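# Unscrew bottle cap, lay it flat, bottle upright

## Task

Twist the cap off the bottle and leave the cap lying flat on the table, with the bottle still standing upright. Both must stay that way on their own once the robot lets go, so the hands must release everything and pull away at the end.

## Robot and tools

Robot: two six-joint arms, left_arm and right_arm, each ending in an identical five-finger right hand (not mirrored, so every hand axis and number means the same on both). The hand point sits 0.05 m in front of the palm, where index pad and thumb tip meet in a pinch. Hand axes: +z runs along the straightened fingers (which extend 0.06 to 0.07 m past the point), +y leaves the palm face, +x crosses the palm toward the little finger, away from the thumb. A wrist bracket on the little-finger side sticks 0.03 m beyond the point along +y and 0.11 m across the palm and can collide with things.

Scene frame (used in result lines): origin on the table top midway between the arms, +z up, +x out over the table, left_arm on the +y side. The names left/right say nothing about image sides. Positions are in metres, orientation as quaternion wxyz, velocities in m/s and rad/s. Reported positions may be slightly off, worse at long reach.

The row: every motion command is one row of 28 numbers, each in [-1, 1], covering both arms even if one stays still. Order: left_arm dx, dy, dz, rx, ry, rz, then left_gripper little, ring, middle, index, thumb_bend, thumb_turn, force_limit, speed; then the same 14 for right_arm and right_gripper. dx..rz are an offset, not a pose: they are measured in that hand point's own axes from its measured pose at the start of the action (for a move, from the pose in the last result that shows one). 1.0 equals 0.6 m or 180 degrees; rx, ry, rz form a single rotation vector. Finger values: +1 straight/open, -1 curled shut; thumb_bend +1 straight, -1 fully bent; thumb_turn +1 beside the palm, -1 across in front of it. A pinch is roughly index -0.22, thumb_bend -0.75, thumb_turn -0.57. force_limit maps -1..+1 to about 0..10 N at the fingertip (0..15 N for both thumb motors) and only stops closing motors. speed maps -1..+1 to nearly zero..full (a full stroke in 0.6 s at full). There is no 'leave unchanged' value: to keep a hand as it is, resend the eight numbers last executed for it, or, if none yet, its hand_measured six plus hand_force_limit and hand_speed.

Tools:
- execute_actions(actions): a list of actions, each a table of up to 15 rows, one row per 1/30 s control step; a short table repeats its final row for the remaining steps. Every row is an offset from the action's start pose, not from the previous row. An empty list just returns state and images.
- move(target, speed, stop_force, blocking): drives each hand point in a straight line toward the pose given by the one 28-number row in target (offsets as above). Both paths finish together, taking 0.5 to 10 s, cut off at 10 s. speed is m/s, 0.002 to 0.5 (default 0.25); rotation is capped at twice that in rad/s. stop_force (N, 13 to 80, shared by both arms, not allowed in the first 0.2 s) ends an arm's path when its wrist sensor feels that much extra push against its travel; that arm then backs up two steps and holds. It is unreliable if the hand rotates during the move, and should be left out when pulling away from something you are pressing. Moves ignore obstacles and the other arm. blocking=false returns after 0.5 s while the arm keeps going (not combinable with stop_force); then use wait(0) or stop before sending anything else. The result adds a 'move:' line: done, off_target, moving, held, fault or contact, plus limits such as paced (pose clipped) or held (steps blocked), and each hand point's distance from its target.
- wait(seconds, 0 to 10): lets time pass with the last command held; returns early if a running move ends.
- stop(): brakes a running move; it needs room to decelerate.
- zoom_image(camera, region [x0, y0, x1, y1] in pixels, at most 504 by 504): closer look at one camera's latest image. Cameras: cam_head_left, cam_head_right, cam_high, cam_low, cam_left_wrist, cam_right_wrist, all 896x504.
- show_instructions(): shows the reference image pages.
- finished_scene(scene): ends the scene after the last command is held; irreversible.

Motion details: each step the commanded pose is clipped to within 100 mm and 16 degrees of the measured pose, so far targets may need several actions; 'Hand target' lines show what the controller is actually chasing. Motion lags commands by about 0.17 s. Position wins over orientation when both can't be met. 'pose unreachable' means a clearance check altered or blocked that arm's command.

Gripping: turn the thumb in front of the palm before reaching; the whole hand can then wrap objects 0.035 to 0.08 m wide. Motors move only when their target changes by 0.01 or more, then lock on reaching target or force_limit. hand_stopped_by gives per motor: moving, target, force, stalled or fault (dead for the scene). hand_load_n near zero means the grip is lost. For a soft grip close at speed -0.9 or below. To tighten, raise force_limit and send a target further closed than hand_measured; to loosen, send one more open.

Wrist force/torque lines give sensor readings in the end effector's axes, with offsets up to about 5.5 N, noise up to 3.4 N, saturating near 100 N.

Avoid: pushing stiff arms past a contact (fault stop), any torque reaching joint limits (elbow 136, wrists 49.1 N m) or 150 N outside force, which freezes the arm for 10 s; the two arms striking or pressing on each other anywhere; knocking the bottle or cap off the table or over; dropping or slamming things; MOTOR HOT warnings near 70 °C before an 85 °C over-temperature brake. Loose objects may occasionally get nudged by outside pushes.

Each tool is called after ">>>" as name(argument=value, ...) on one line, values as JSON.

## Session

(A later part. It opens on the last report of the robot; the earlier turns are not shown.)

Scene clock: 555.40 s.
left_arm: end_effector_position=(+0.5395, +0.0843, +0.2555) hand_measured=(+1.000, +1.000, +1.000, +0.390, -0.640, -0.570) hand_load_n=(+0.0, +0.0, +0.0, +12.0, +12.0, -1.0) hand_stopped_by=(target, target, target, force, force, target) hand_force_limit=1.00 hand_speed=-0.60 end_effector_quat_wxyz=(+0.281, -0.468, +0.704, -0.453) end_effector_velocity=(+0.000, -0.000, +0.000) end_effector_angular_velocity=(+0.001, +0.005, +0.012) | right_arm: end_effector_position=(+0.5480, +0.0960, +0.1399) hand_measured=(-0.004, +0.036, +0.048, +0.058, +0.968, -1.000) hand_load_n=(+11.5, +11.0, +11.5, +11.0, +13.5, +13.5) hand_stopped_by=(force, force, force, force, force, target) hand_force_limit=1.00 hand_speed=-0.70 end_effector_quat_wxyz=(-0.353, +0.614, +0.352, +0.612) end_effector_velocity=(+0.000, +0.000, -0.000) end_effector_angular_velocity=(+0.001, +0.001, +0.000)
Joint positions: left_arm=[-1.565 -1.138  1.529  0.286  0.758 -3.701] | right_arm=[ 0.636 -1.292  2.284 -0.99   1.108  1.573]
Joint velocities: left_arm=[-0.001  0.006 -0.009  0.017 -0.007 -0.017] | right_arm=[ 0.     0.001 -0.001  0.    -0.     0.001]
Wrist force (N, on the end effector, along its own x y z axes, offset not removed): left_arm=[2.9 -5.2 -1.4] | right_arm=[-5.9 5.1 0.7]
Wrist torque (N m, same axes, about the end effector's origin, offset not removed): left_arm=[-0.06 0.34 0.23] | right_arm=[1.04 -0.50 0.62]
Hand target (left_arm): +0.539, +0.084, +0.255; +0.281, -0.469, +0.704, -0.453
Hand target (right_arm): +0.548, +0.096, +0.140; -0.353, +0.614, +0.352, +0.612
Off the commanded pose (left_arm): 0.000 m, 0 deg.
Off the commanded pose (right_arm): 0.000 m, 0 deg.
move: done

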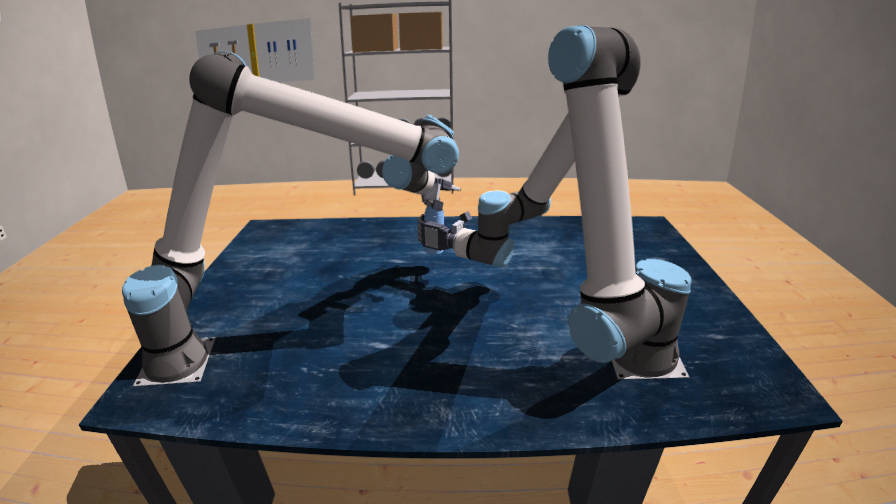

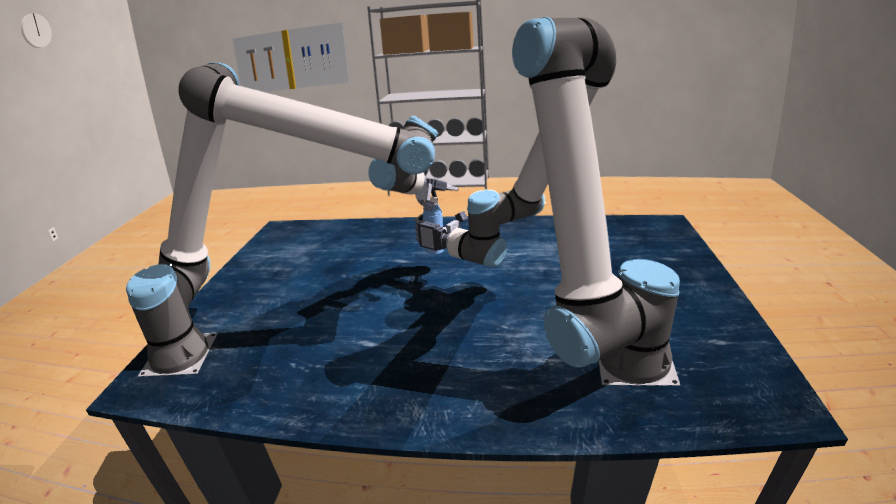

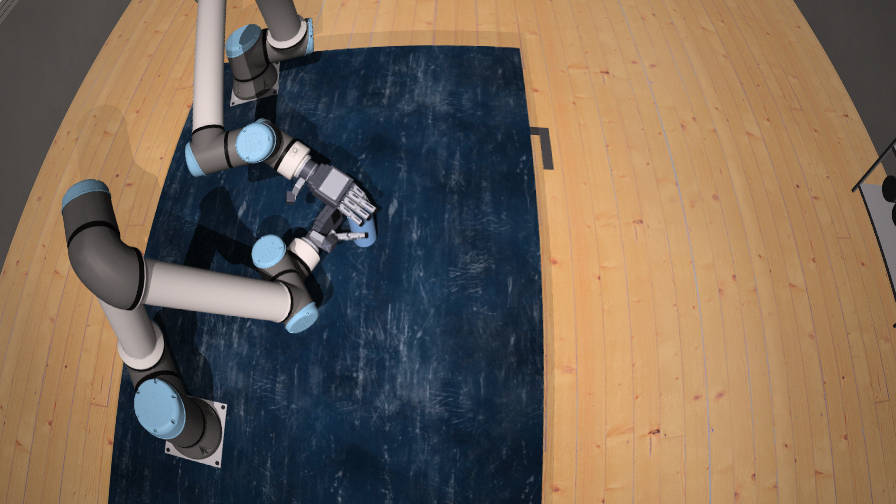

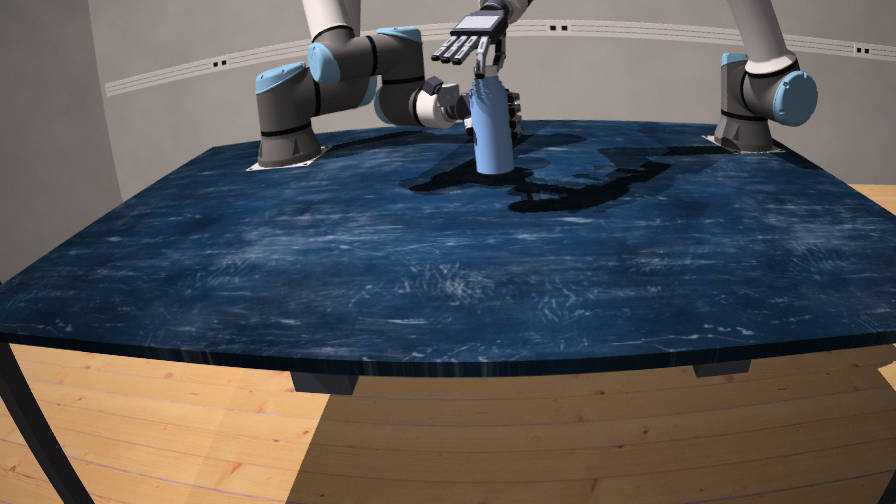

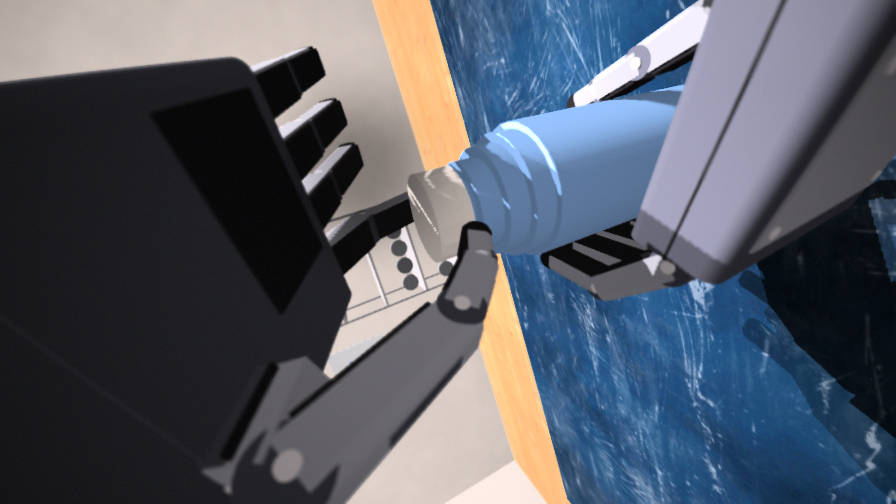

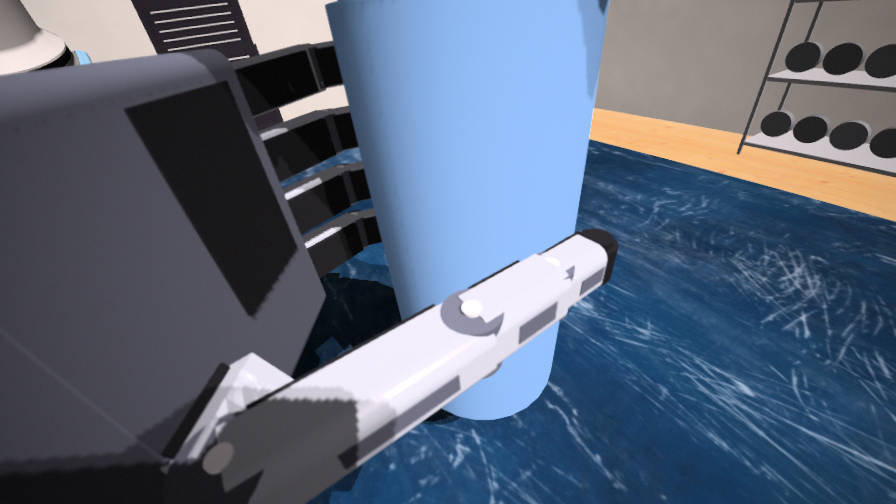

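>>> move(target=[-0.0268,-0.0120,0.0257,0,0.458,0.2139,1,1,1,0.62,0.0,-0.57,1,1, 0,0,0,0,0,0,-0.98,-0.98,-0.98,-0.98,0.0,-1,1,-0.7], speed=0.5)

>>> execute_actions(actions=[[[0,0,0,0,0,0,1,1,1,0.45,-0.55,-0.57,1,0.0, 0,0,0,0,0,0,-0.98,-0.98,-0.98,-0.98,0.0,-1,1,-0.7]],[[0,0,0,0,0,0,1,1,1,-0.5,-1,-0.57,1,-0.6, 0,0,0,0,0,0,-0.98,-0.98,-0.98,-0.98,0.0,-1,1,-0.7]]])

>>> zoom_image(camera="cam_low", region=[450,30,530,100])

>>> move(target=[0.0195,-0.0048,0.0067,0,-0.229,-0.107,1,1,1,-0.5,-1,-0.57,1,-0.6, 0,0,0,0,0,0,-0.98,-0.98,-0.98,-0.98,0.0,-1,1,-0.7], speed=0.5)

>>> move(target=[0.0195,-0.0048,0.0067,0,-0.229,-0.107,1,1,1,-0.5,-1,-0.57,1,-0.6, 0,0,0,0,0,0,-0.98,-0.98,-0.98,-0.98,0.0,-1,1,-0.7], speed=0.5)

Scene clock: 573.93 s.
left_arm: end_effector_position=(+0.5620, +0.0923, +0.2547) hand_measured=(+1.000, +1.000, +1.000, +0.620, +0.000, -0.570) hand_load_n=(+0.0, +0.0, +0.0, +0.0, +0.0, +0.0) hand_stopped_by=(target, target, target, target, target, target) hand_force_limit=1.00 hand_speed=1.00 end_effector_quat_wxyz=(-0.121, +0.177, +0.817, -0.535) end_effector_velocity=(+0.001, -0.000, -0.002) end_effector_angular_velocity=(+0.008, -0.003, -0.013) | right_arm: end_effector_position=(+0.5480, +0.0960, +0.1399) hand_measured=(-0.004, +0.036, +0.048, +0.058, +0.968, -1.000) hand_load_n=(+10.0, +10.0, +11.5, +11.5, +13.5, +14.0) hand_stopped_by=(force, force, force, force, force, target) hand_force_limit=1.00 hand_speed=-0.70 end_effector_quat_wxyz=(-0.353, +0.614, +0.352, +0.612) end_effector_velocity=(+0.000, +0.000, +0.000) end_effector_angular_velocity=(+0.000, +0.001, +0.001)
Joint positions: left_arm=[-1.11  -1.023  1.381  0.403  2.526 -2.49 ] | right_arm=[ 0.636 -1.292  2.284 -0.99   1.108  1.573]
Joint velocities: left_arm=[ 0.001  0.011 -0.014  0.029  0.005  0.026] | right_arm=[-0.    -0.    -0.001  0.001 -0.001  0.001]
Wrist force (N, on the end effector, along its own x y z axes, offset not removed): left_arm=[2.3 0.2 3.2] | right_arm=[-1.1 -1.7 0.0]
Wrist torque (N m, same axes, about the end effector's origin, offset not removed): left_arm=[-0.16 -0.50 0.19] | right_arm=[-0.30 0.27 -0.38]
Hand target (left_arm): +0.562, +0.092, +0.255; -0.122, +0.177, +0.817, -0.534
Hand target (right_arm): +0.548, +0.096, +0.140; -0.353, +0.614, +0.352, +0.612
Off the commanded pose (left_arm): 0.001 m, 0 deg.
Off the commanded pose (right_arm): 0.000 m, 0 deg.
move: done

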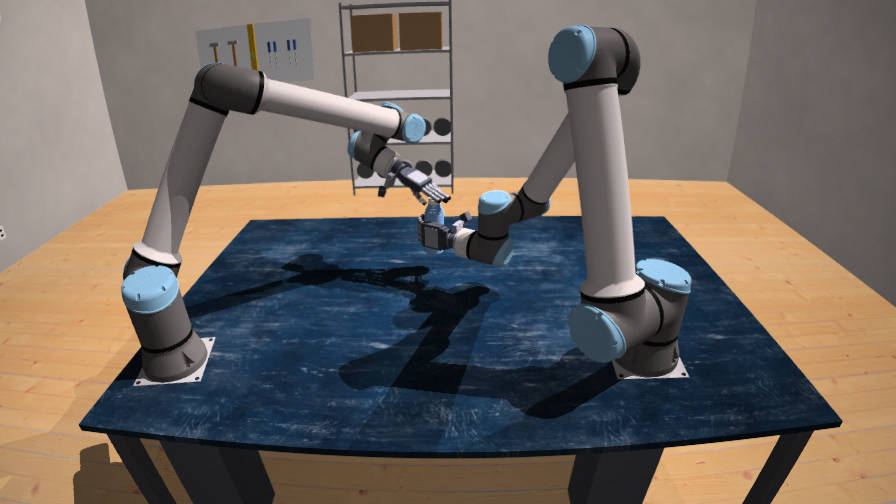

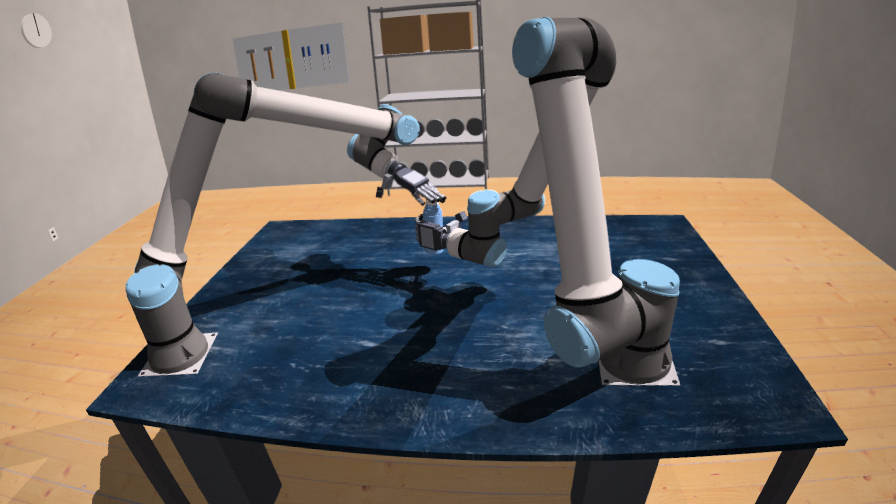

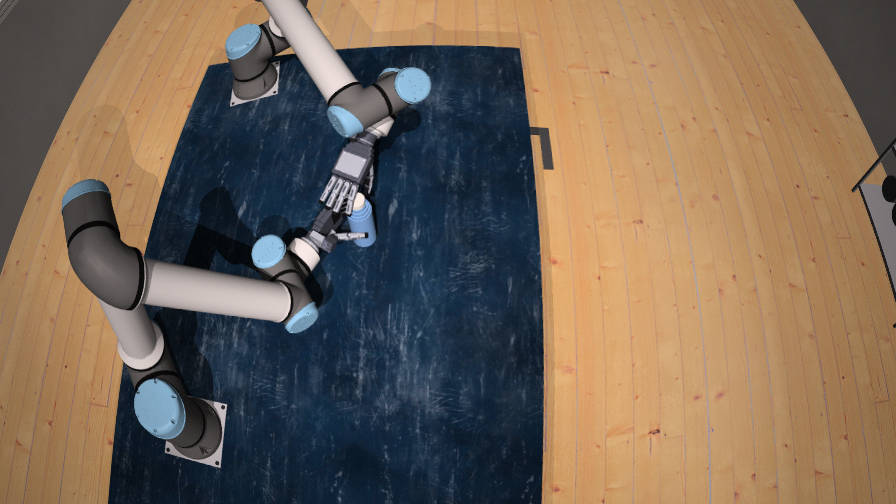

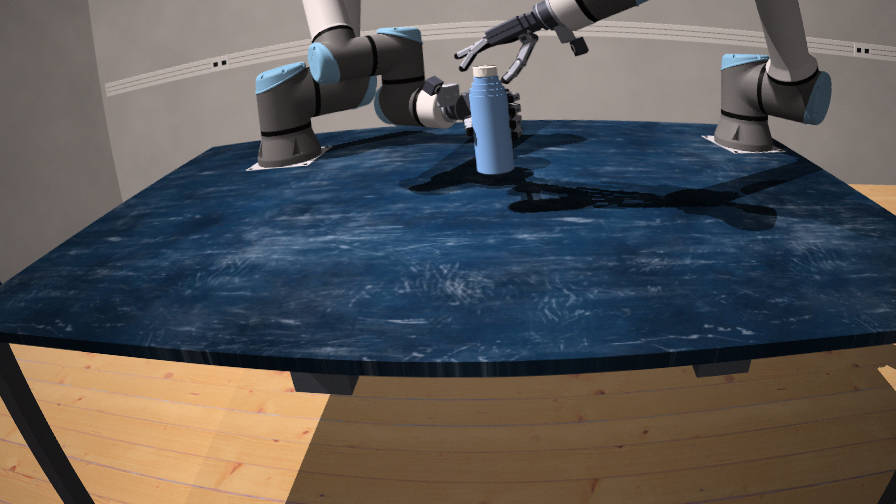

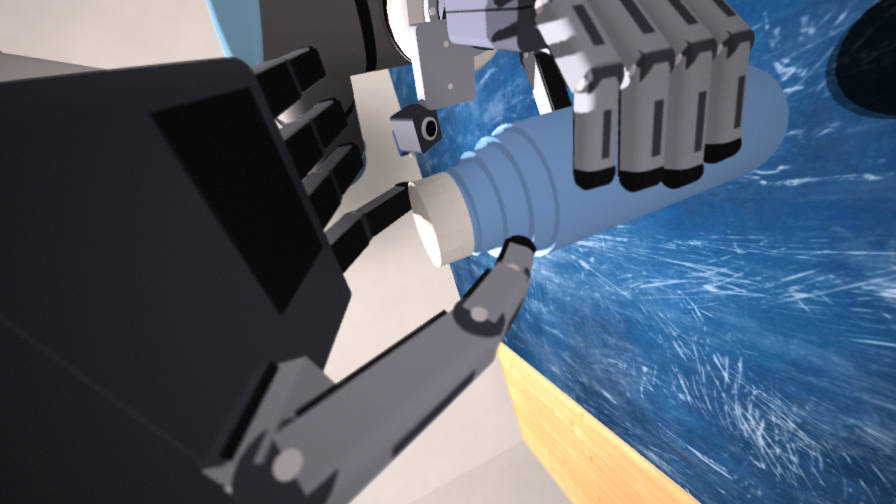

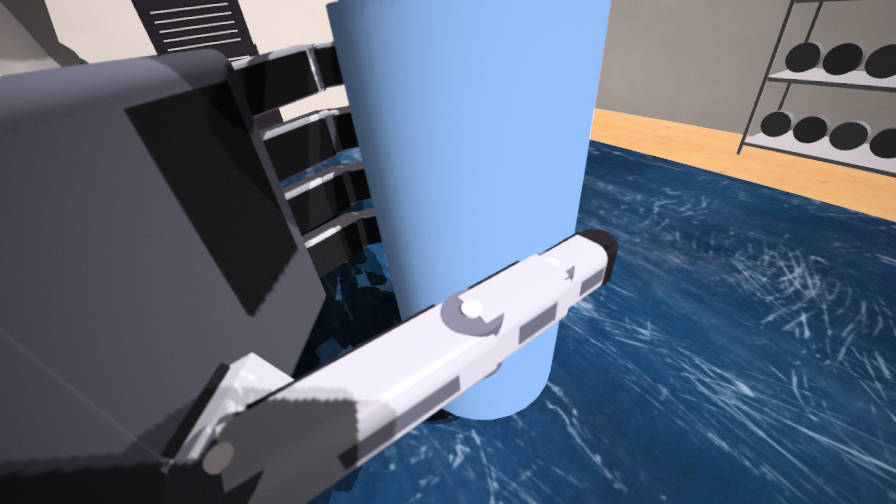

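Scene clock: 574.93 s.
left_arm: end_effector_position=(+0.5620, +0.0923, +0.2547) hand_measured=(+1.000, +1.000, +1.000, +0.390, -0.634, -0.570) hand_load_n=(+0.0, +0.0, +0.0, +16.0, +15.5, -0.5) hand_stopped_by=(target, target, target, force, force, target) hand_force_limit=1.00 hand_speed=-0.60 end_effector_quat_wxyz=(-0.121, +0.177, +0.817, -0.535) end_effector_velocity=(-0.000, +0.000, +0.001) end_effector_angular_velocity=(-0.000, -0.000, +0.000) | right_arm: end_effector_position=(+0.5480, +0.0960, +0.1399) hand_measured=(-0.004, +0.036, +0.048, +0.058, +0.968, -1.000) hand_load_n=(+12.0, +11.0, +11.5, +11.0, +13.5, +12.0) hand_stopped_by=(force, force, force, force, force, target) hand_force_limit=1.00 hand_speed=-0.70 end_effector_quat_wxyz=(-0.353, +0.614, +0.352, +0.612) end_effector_velocity=(+0.001, +0.001, +0.003) end_effector_angular_velocity=(+0.002, -0.004, -0.000)
Joint positions: left_arm=[-1.11  -1.023  1.381  0.403  2.526 -2.49 ] | right_arm=[ 0.636 -1.292  2.284 -0.99   1.108  1.573]
Joint velocities: left_arm=[-0.    -0.001 -0.001  0.001 -0.    -0.   ] | right_arm=[ 0.    -0.002 -0.002  0.     0.    -0.   ]
Wrist force (N, on the end effector, along its own x y z axes, offset not removed): left_arm=[1.2 -6.6 2.9] | right_arm=[0.8 -1.1 4.2]
Wrist torque (N m, same axes, about the end effector's origin, offset not removed): left_arm=[-0.19 -0.27 -0.05] | right_arm=[-0.08 -0.46 -0.11]
Hand target (left_arm): +0.562, +0.092, +0.255; -0.121, +0.177, +0.817, -0.535
Hand target (right_arm): +0.548, +0.096, +0.140; -0.353, +0.614, +0.352, +0.612
Off the commanded pose (left_arm): 0.000 m, 0 deg.
Off the commanded pose (right_arm): 0.000 m, 0 deg.
Step readings (end_effector_position; steps 1 to 15: 1st action; 16 to 30: 2nd action):
0: left_arm (+0.5620, +0.0923, +0.2547) | right_arm (+0.5480, +0.0960, +0.1399)
1: left_arm (+0.5620, +0.0923, +0.2547) | right_arm (+0.5480, +0.0960, +0.1399)
2: left_arm (+0.5620, +0.0923, +0.2547) | right_arm (+0.5480, +0.0960, +0.1399)
4: left_arm (+0.5620, +0.0923, +0.2547) | right_arm (+0.5480, +0.0960, +0.1399)
8: left_arm (+0.5620, +0.0923, +0.2547) | right_arm (+0.5480, +0.0960, +0.1399)
15: left_arm (+0.5620, +0.0923, +0.2547) | right_arm (+0.5480, +0.0960, +0.1399)
16: left_arm (+0.5620, +0.0923, +0.2547) | right_arm (+0.5480, +0.0960, +0.1399)
17: left_arm (+0.5620, +0.0923, +0.2547) | right_arm (+0.5480, +0.0960, +0.1399)
19: left_arm (+0.5620, +0.0923, +0.2547) | right_arm (+0.5480, +0.0960, +0.1399)
23: left_arm (+0.5620, +0.0923, +0.2547) | right_arm (+0.5480, +0.0960, +0.1399)
30: end_effector_position above

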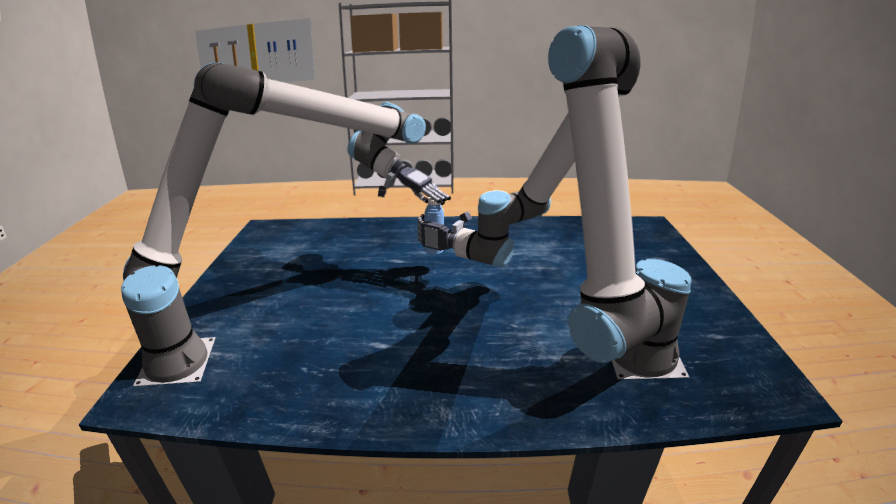

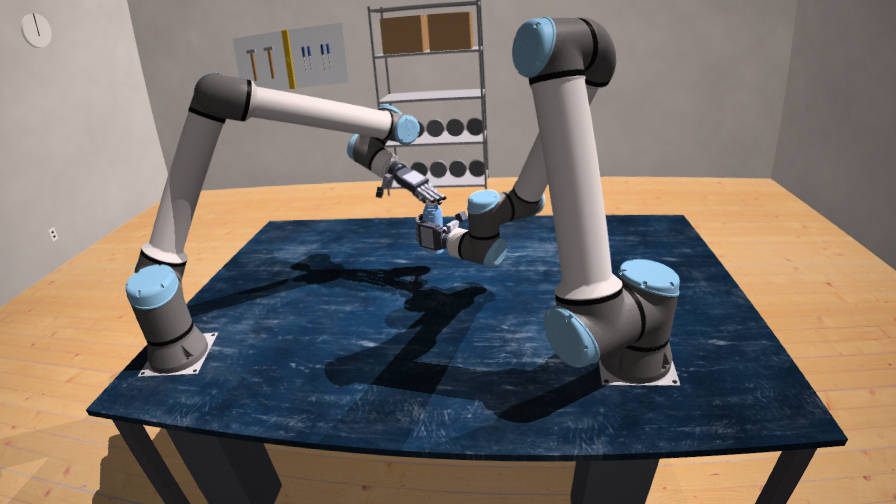

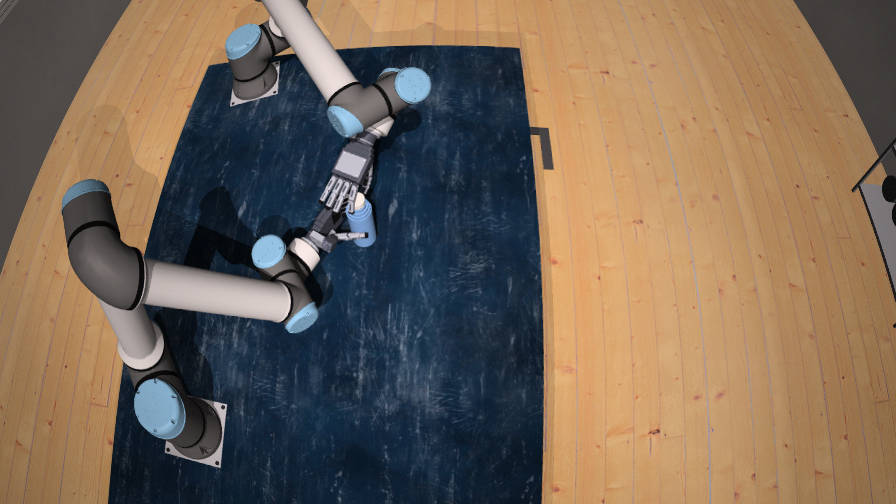

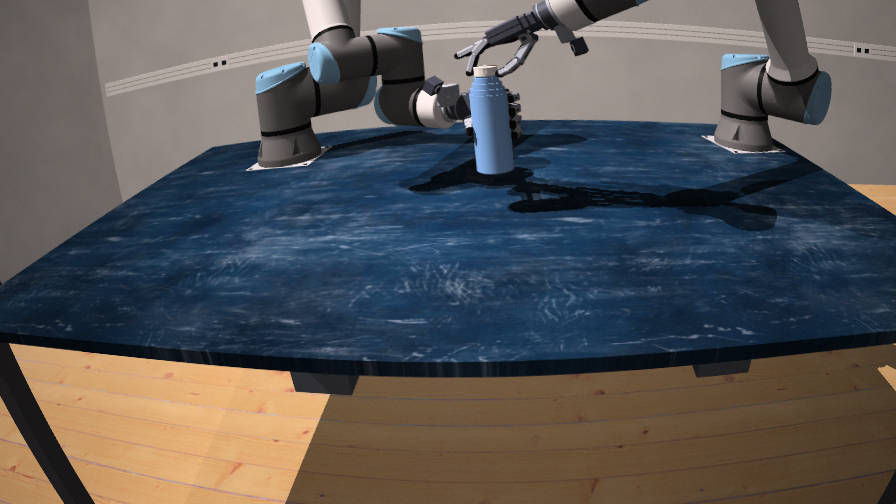

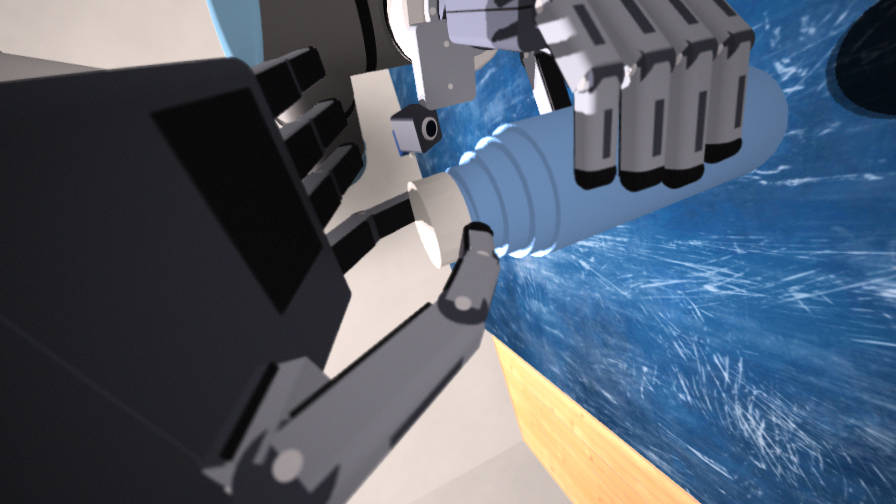

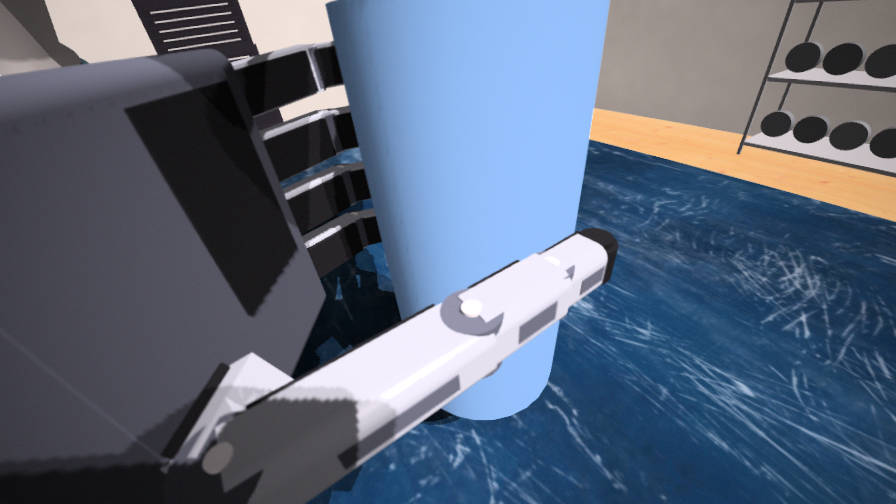

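Region (450, 30, 530, 100) of cam_low's 896x504 image, scaled by 6.300, with more detail than that image has; it fills the top 441 rows of this view, and the rest is white.

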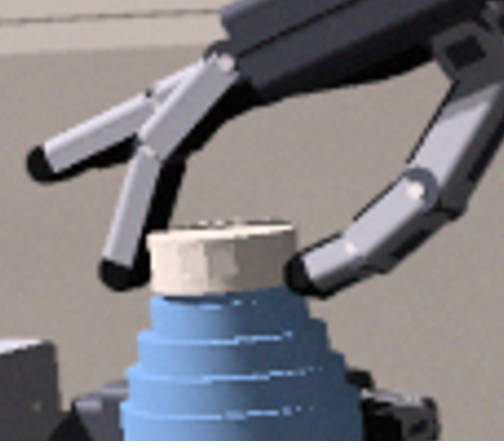

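Scene clock: 576.43 s.
left_arm: end_effector_position=(+0.5492, +0.0927, +0.2564) hand_measured=(+1.000, +1.000, +1.000, +0.390, -0.630, -0.570) hand_load_n=(+0.0, +0.0, +0.0, +16.5, +3.5, +0.0) hand_stopped_by=(target, target, target, force, force, target) hand_force_limit=1.00 hand_speed=-0.60 end_effector_quat_wxyz=(+0.086, -0.158, +0.825, -0.536) end_effector_velocity=(+0.000, -0.001, +0.001) end_effector_angular_velocity=(-0.000, -0.002, +0.010) | right_arm: end_effector_position=(+0.5480, +0.0960, +0.1399) hand_measured=(-0.004, +0.036, +0.048, +0.058, +0.968, -1.000) hand_load_n=(+12.0, +11.0, +12.0, +11.5, +13.5, +12.5) hand_stopped_by=(force, force, force, force, force, target) hand_force_limit=1.00 hand_speed=-0.70 end_effector_quat_wxyz=(-0.353, +0.614, +0.352, +0.612) end_effector_velocity=(-0.000, +0.000, +0.001) end_effector_angular_velocity=(+0.001, -0.001, +0.001)
Joint positions: left_arm=[-1.34  -1.272  1.697 -0.001  1.646 -3.137] | right_arm=[ 0.636 -1.292  2.284 -0.99   1.108  1.573]
Joint velocities: left_arm=[-0.005  0.    -0.001 -0.001 -0.014 -0.004] | right_arm=[-0.    -0.001  0.    -0.001 -0.001 -0.   ]
Wrist force (N, on the end effector, along its own x y z axes, offset not removed): left_arm=[5.5 -20.8 2.1] | right_arm=[-14.7 1.6 17.0]
Wrist torque (N m, same axes, about the end effector's origin, offset not removed): left_arm=[-0.39 0.02 0.01] | right_arm=[-0.07 -1.27 0.37]
Hand target (left_arm): +0.549, +0.093, +0.256; +0.087, -0.158, +0.825, -0.536
Hand target (right_arm): +0.548, +0.096, +0.140; -0.353, +0.614, +0.352, +0.612
Off the commanded pose (left_arm): 0.001 m, 0 deg.
Off the commanded pose (right_arm): 0.000 m, 0 deg.
move: done

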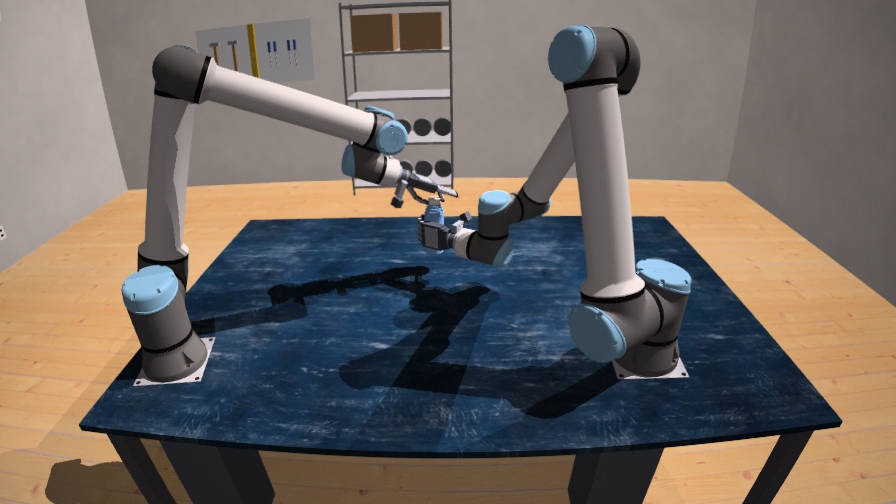

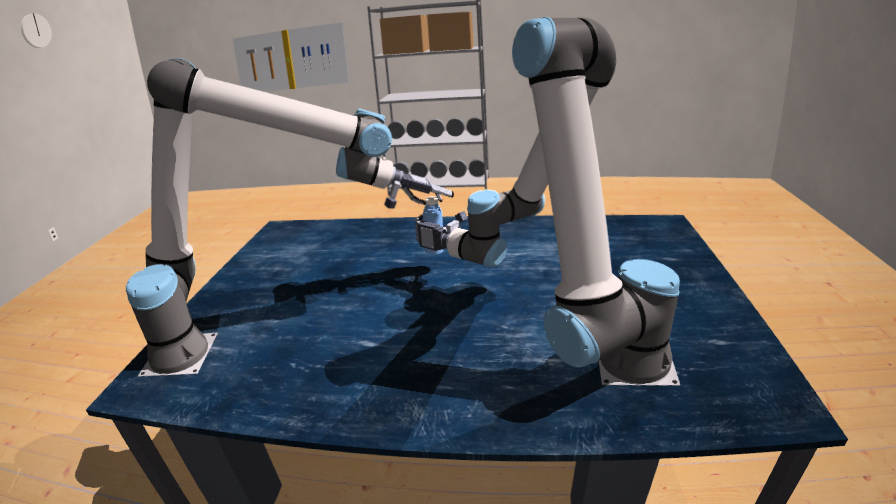

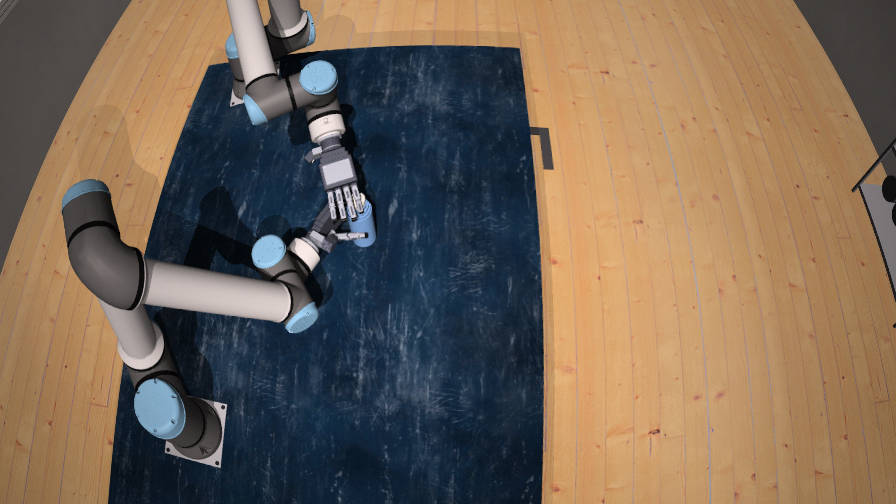

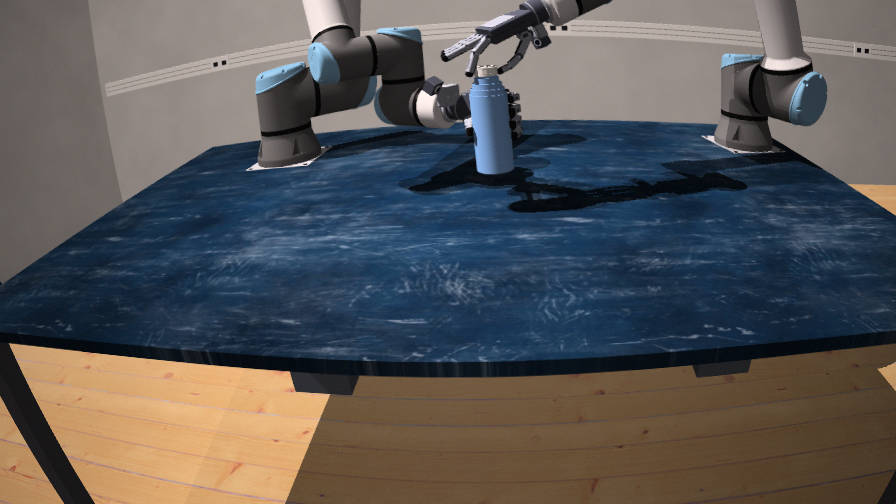

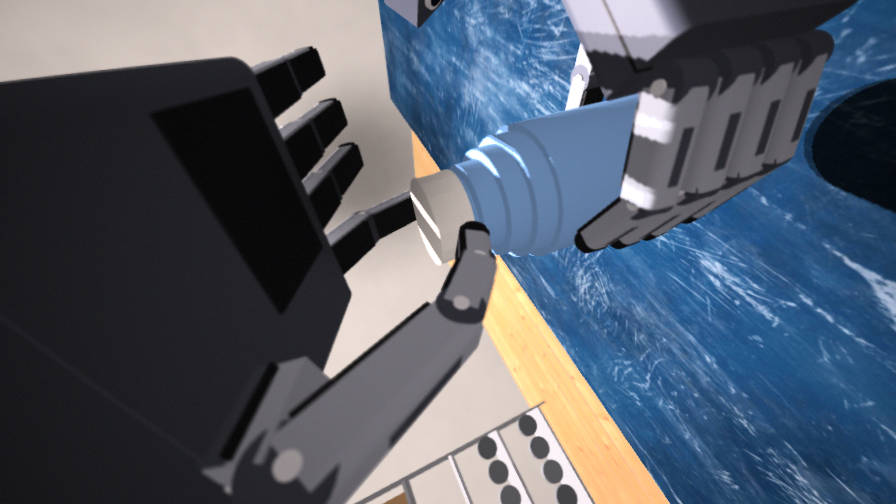

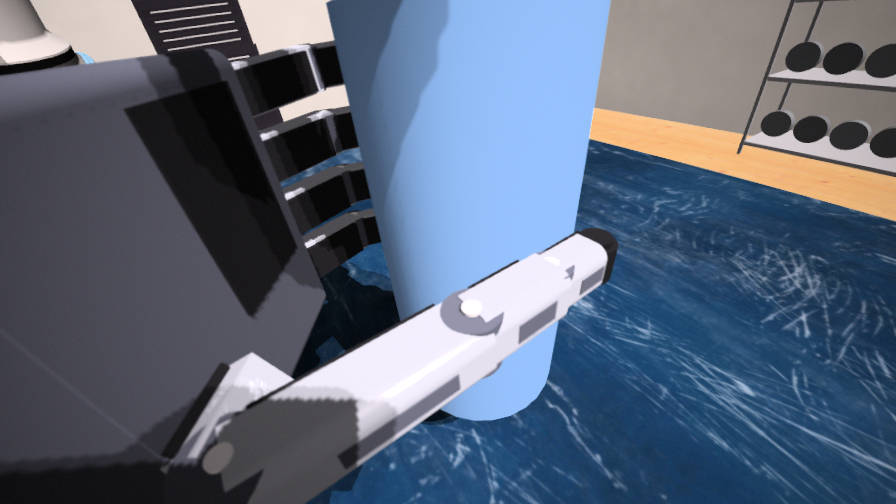

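Scene clock: 577.93 s.
left_arm: end_effector_position=(+0.5396, +0.0840, +0.2576) hand_measured=(+1.000, +1.000, +1.000, +0.390, -0.628, -0.570) hand_load_n=(+0.0, +0.0, +0.0, +11.5, +6.5, -3.0) hand_stopped_by=(target, target, target, force, force, target) hand_force_limit=1.00 hand_speed=-0.60 end_effector_quat_wxyz=(+0.280, -0.468, +0.704, -0.454) end_effector_velocity=(+0.000, -0.000, +0.000) end_effector_angular_velocity=(+0.003, +0.005, +0.013) | right_arm: end_effector_position=(+0.5480, +0.0960, +0.1399) hand_measured=(-0.004, +0.036, +0.048, +0.060, +0.968, -1.000) hand_load_n=(+12.5, +11.5, +12.0, +11.5, +13.0, +11.5) hand_stopped_by=(force, force, force, force, force, target) hand_force_limit=1.00 hand_speed=-0.70 end_effector_quat_wxyz=(-0.353, +0.614, +0.352, +0.612) end_effector_velocity=(-0.000, +0.000, -0.001) end_effector_angular_velocity=(-0.001, +0.001, +0.001)
Joint positions: left_arm=[-1.565 -1.14   1.527  0.287  0.759 -3.701] | right_arm=[ 0.636 -1.292  2.284 -0.99   1.108  1.573]
Joint velocities: left_arm=[-0.     0.007 -0.011  0.021 -0.008 -0.018] | right_arm=[ 0.     0.002  0.     0.    -0.001 -0.   ]
Wrist force (N, on the end effector, along its own x y z axes, offset not removed): left_arm=[5.6 -8.4 -6.0] | right_arm=[-11.2 -0.8 13.1]
Wrist torque (N m, same axes, about the end effector's origin, offset not removed): left_arm=[0.35 0.51 -0.03] | right_arm=[-0.49 -1.29 -0.04]
Hand target (left_arm): +0.540, +0.084, +0.258; +0.281, -0.468, +0.704, -0.454
Hand target (right_arm): +0.548, +0.096, +0.140; -0.353, +0.614, +0.352, +0.612
Off the commanded pose (left_arm): 0.000 m, 0 deg.
Off the commanded pose (right_arm): 0.000 m, 0 deg.
move: done

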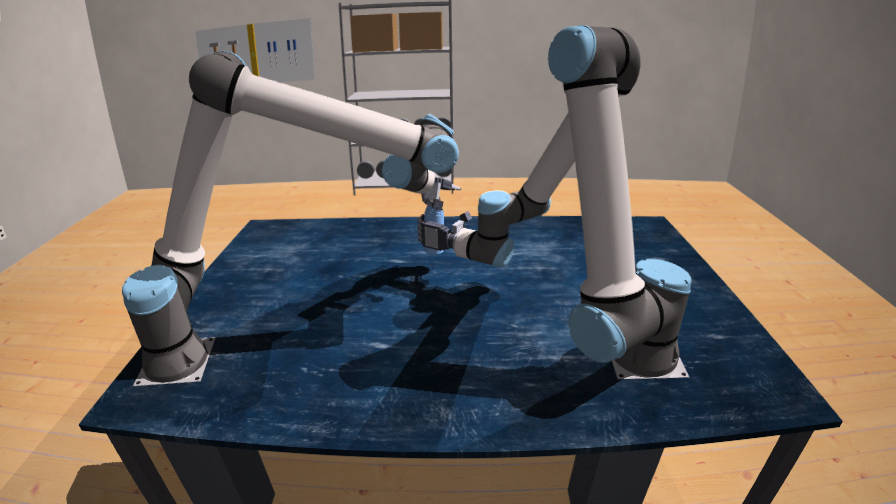

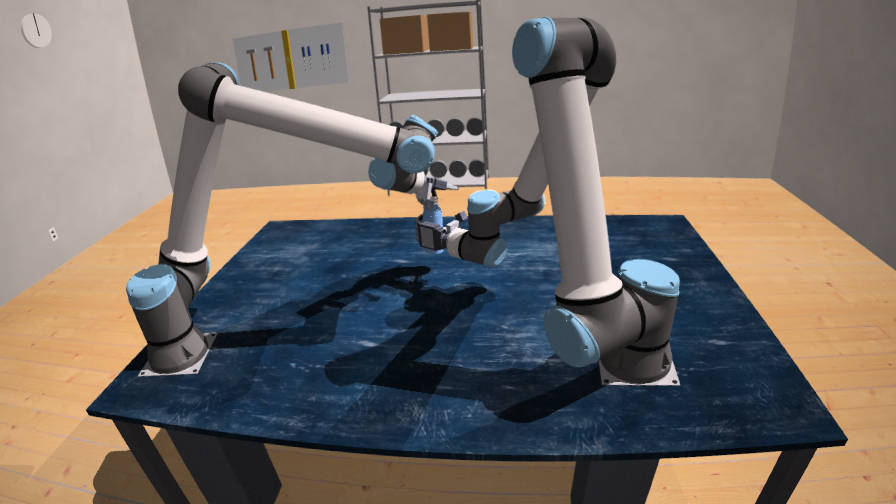

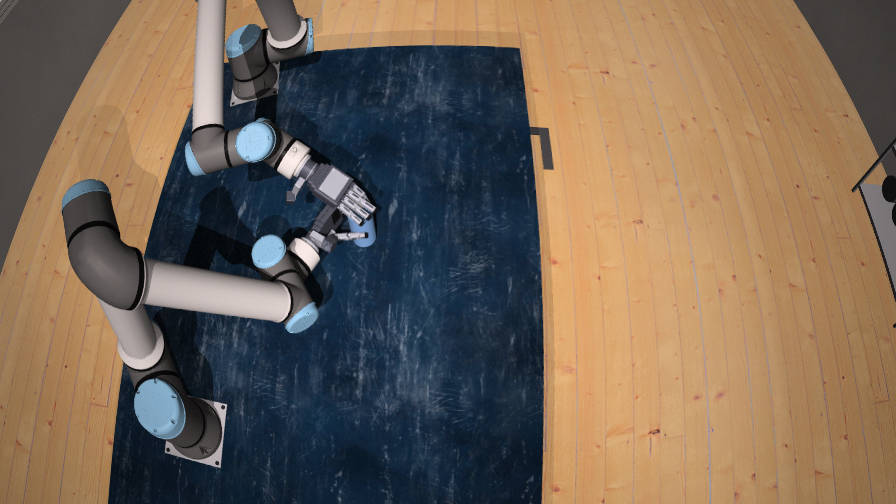

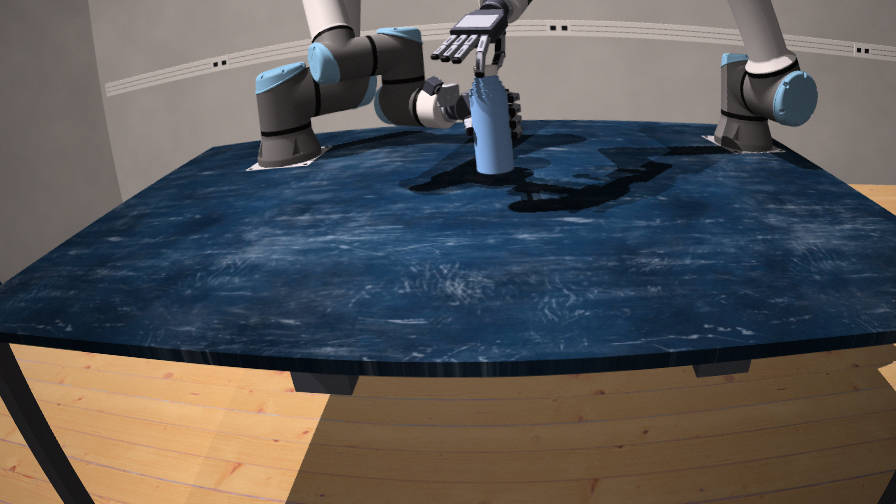

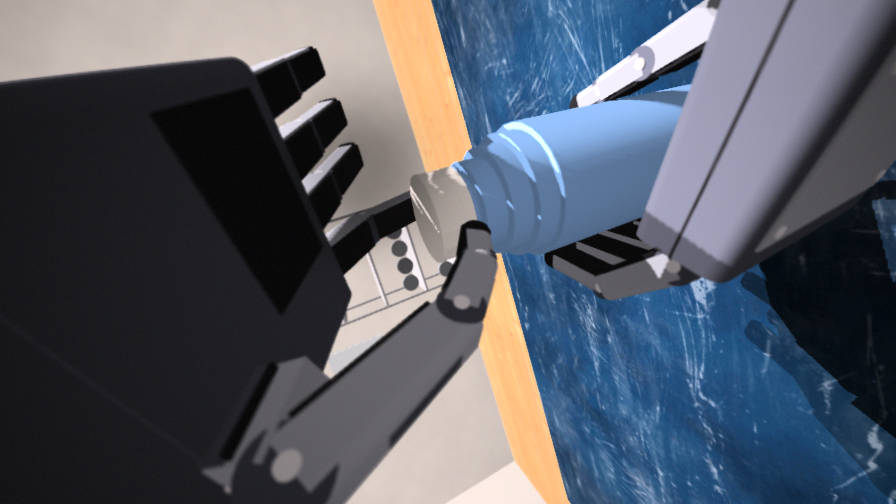

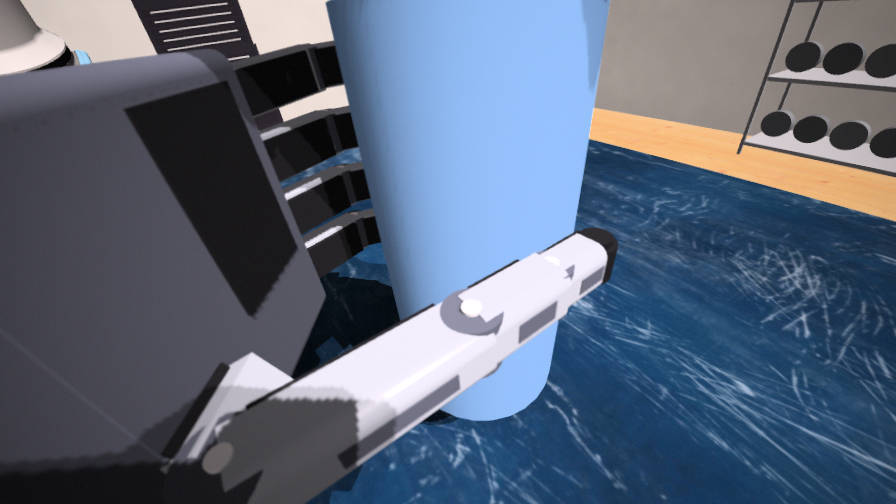

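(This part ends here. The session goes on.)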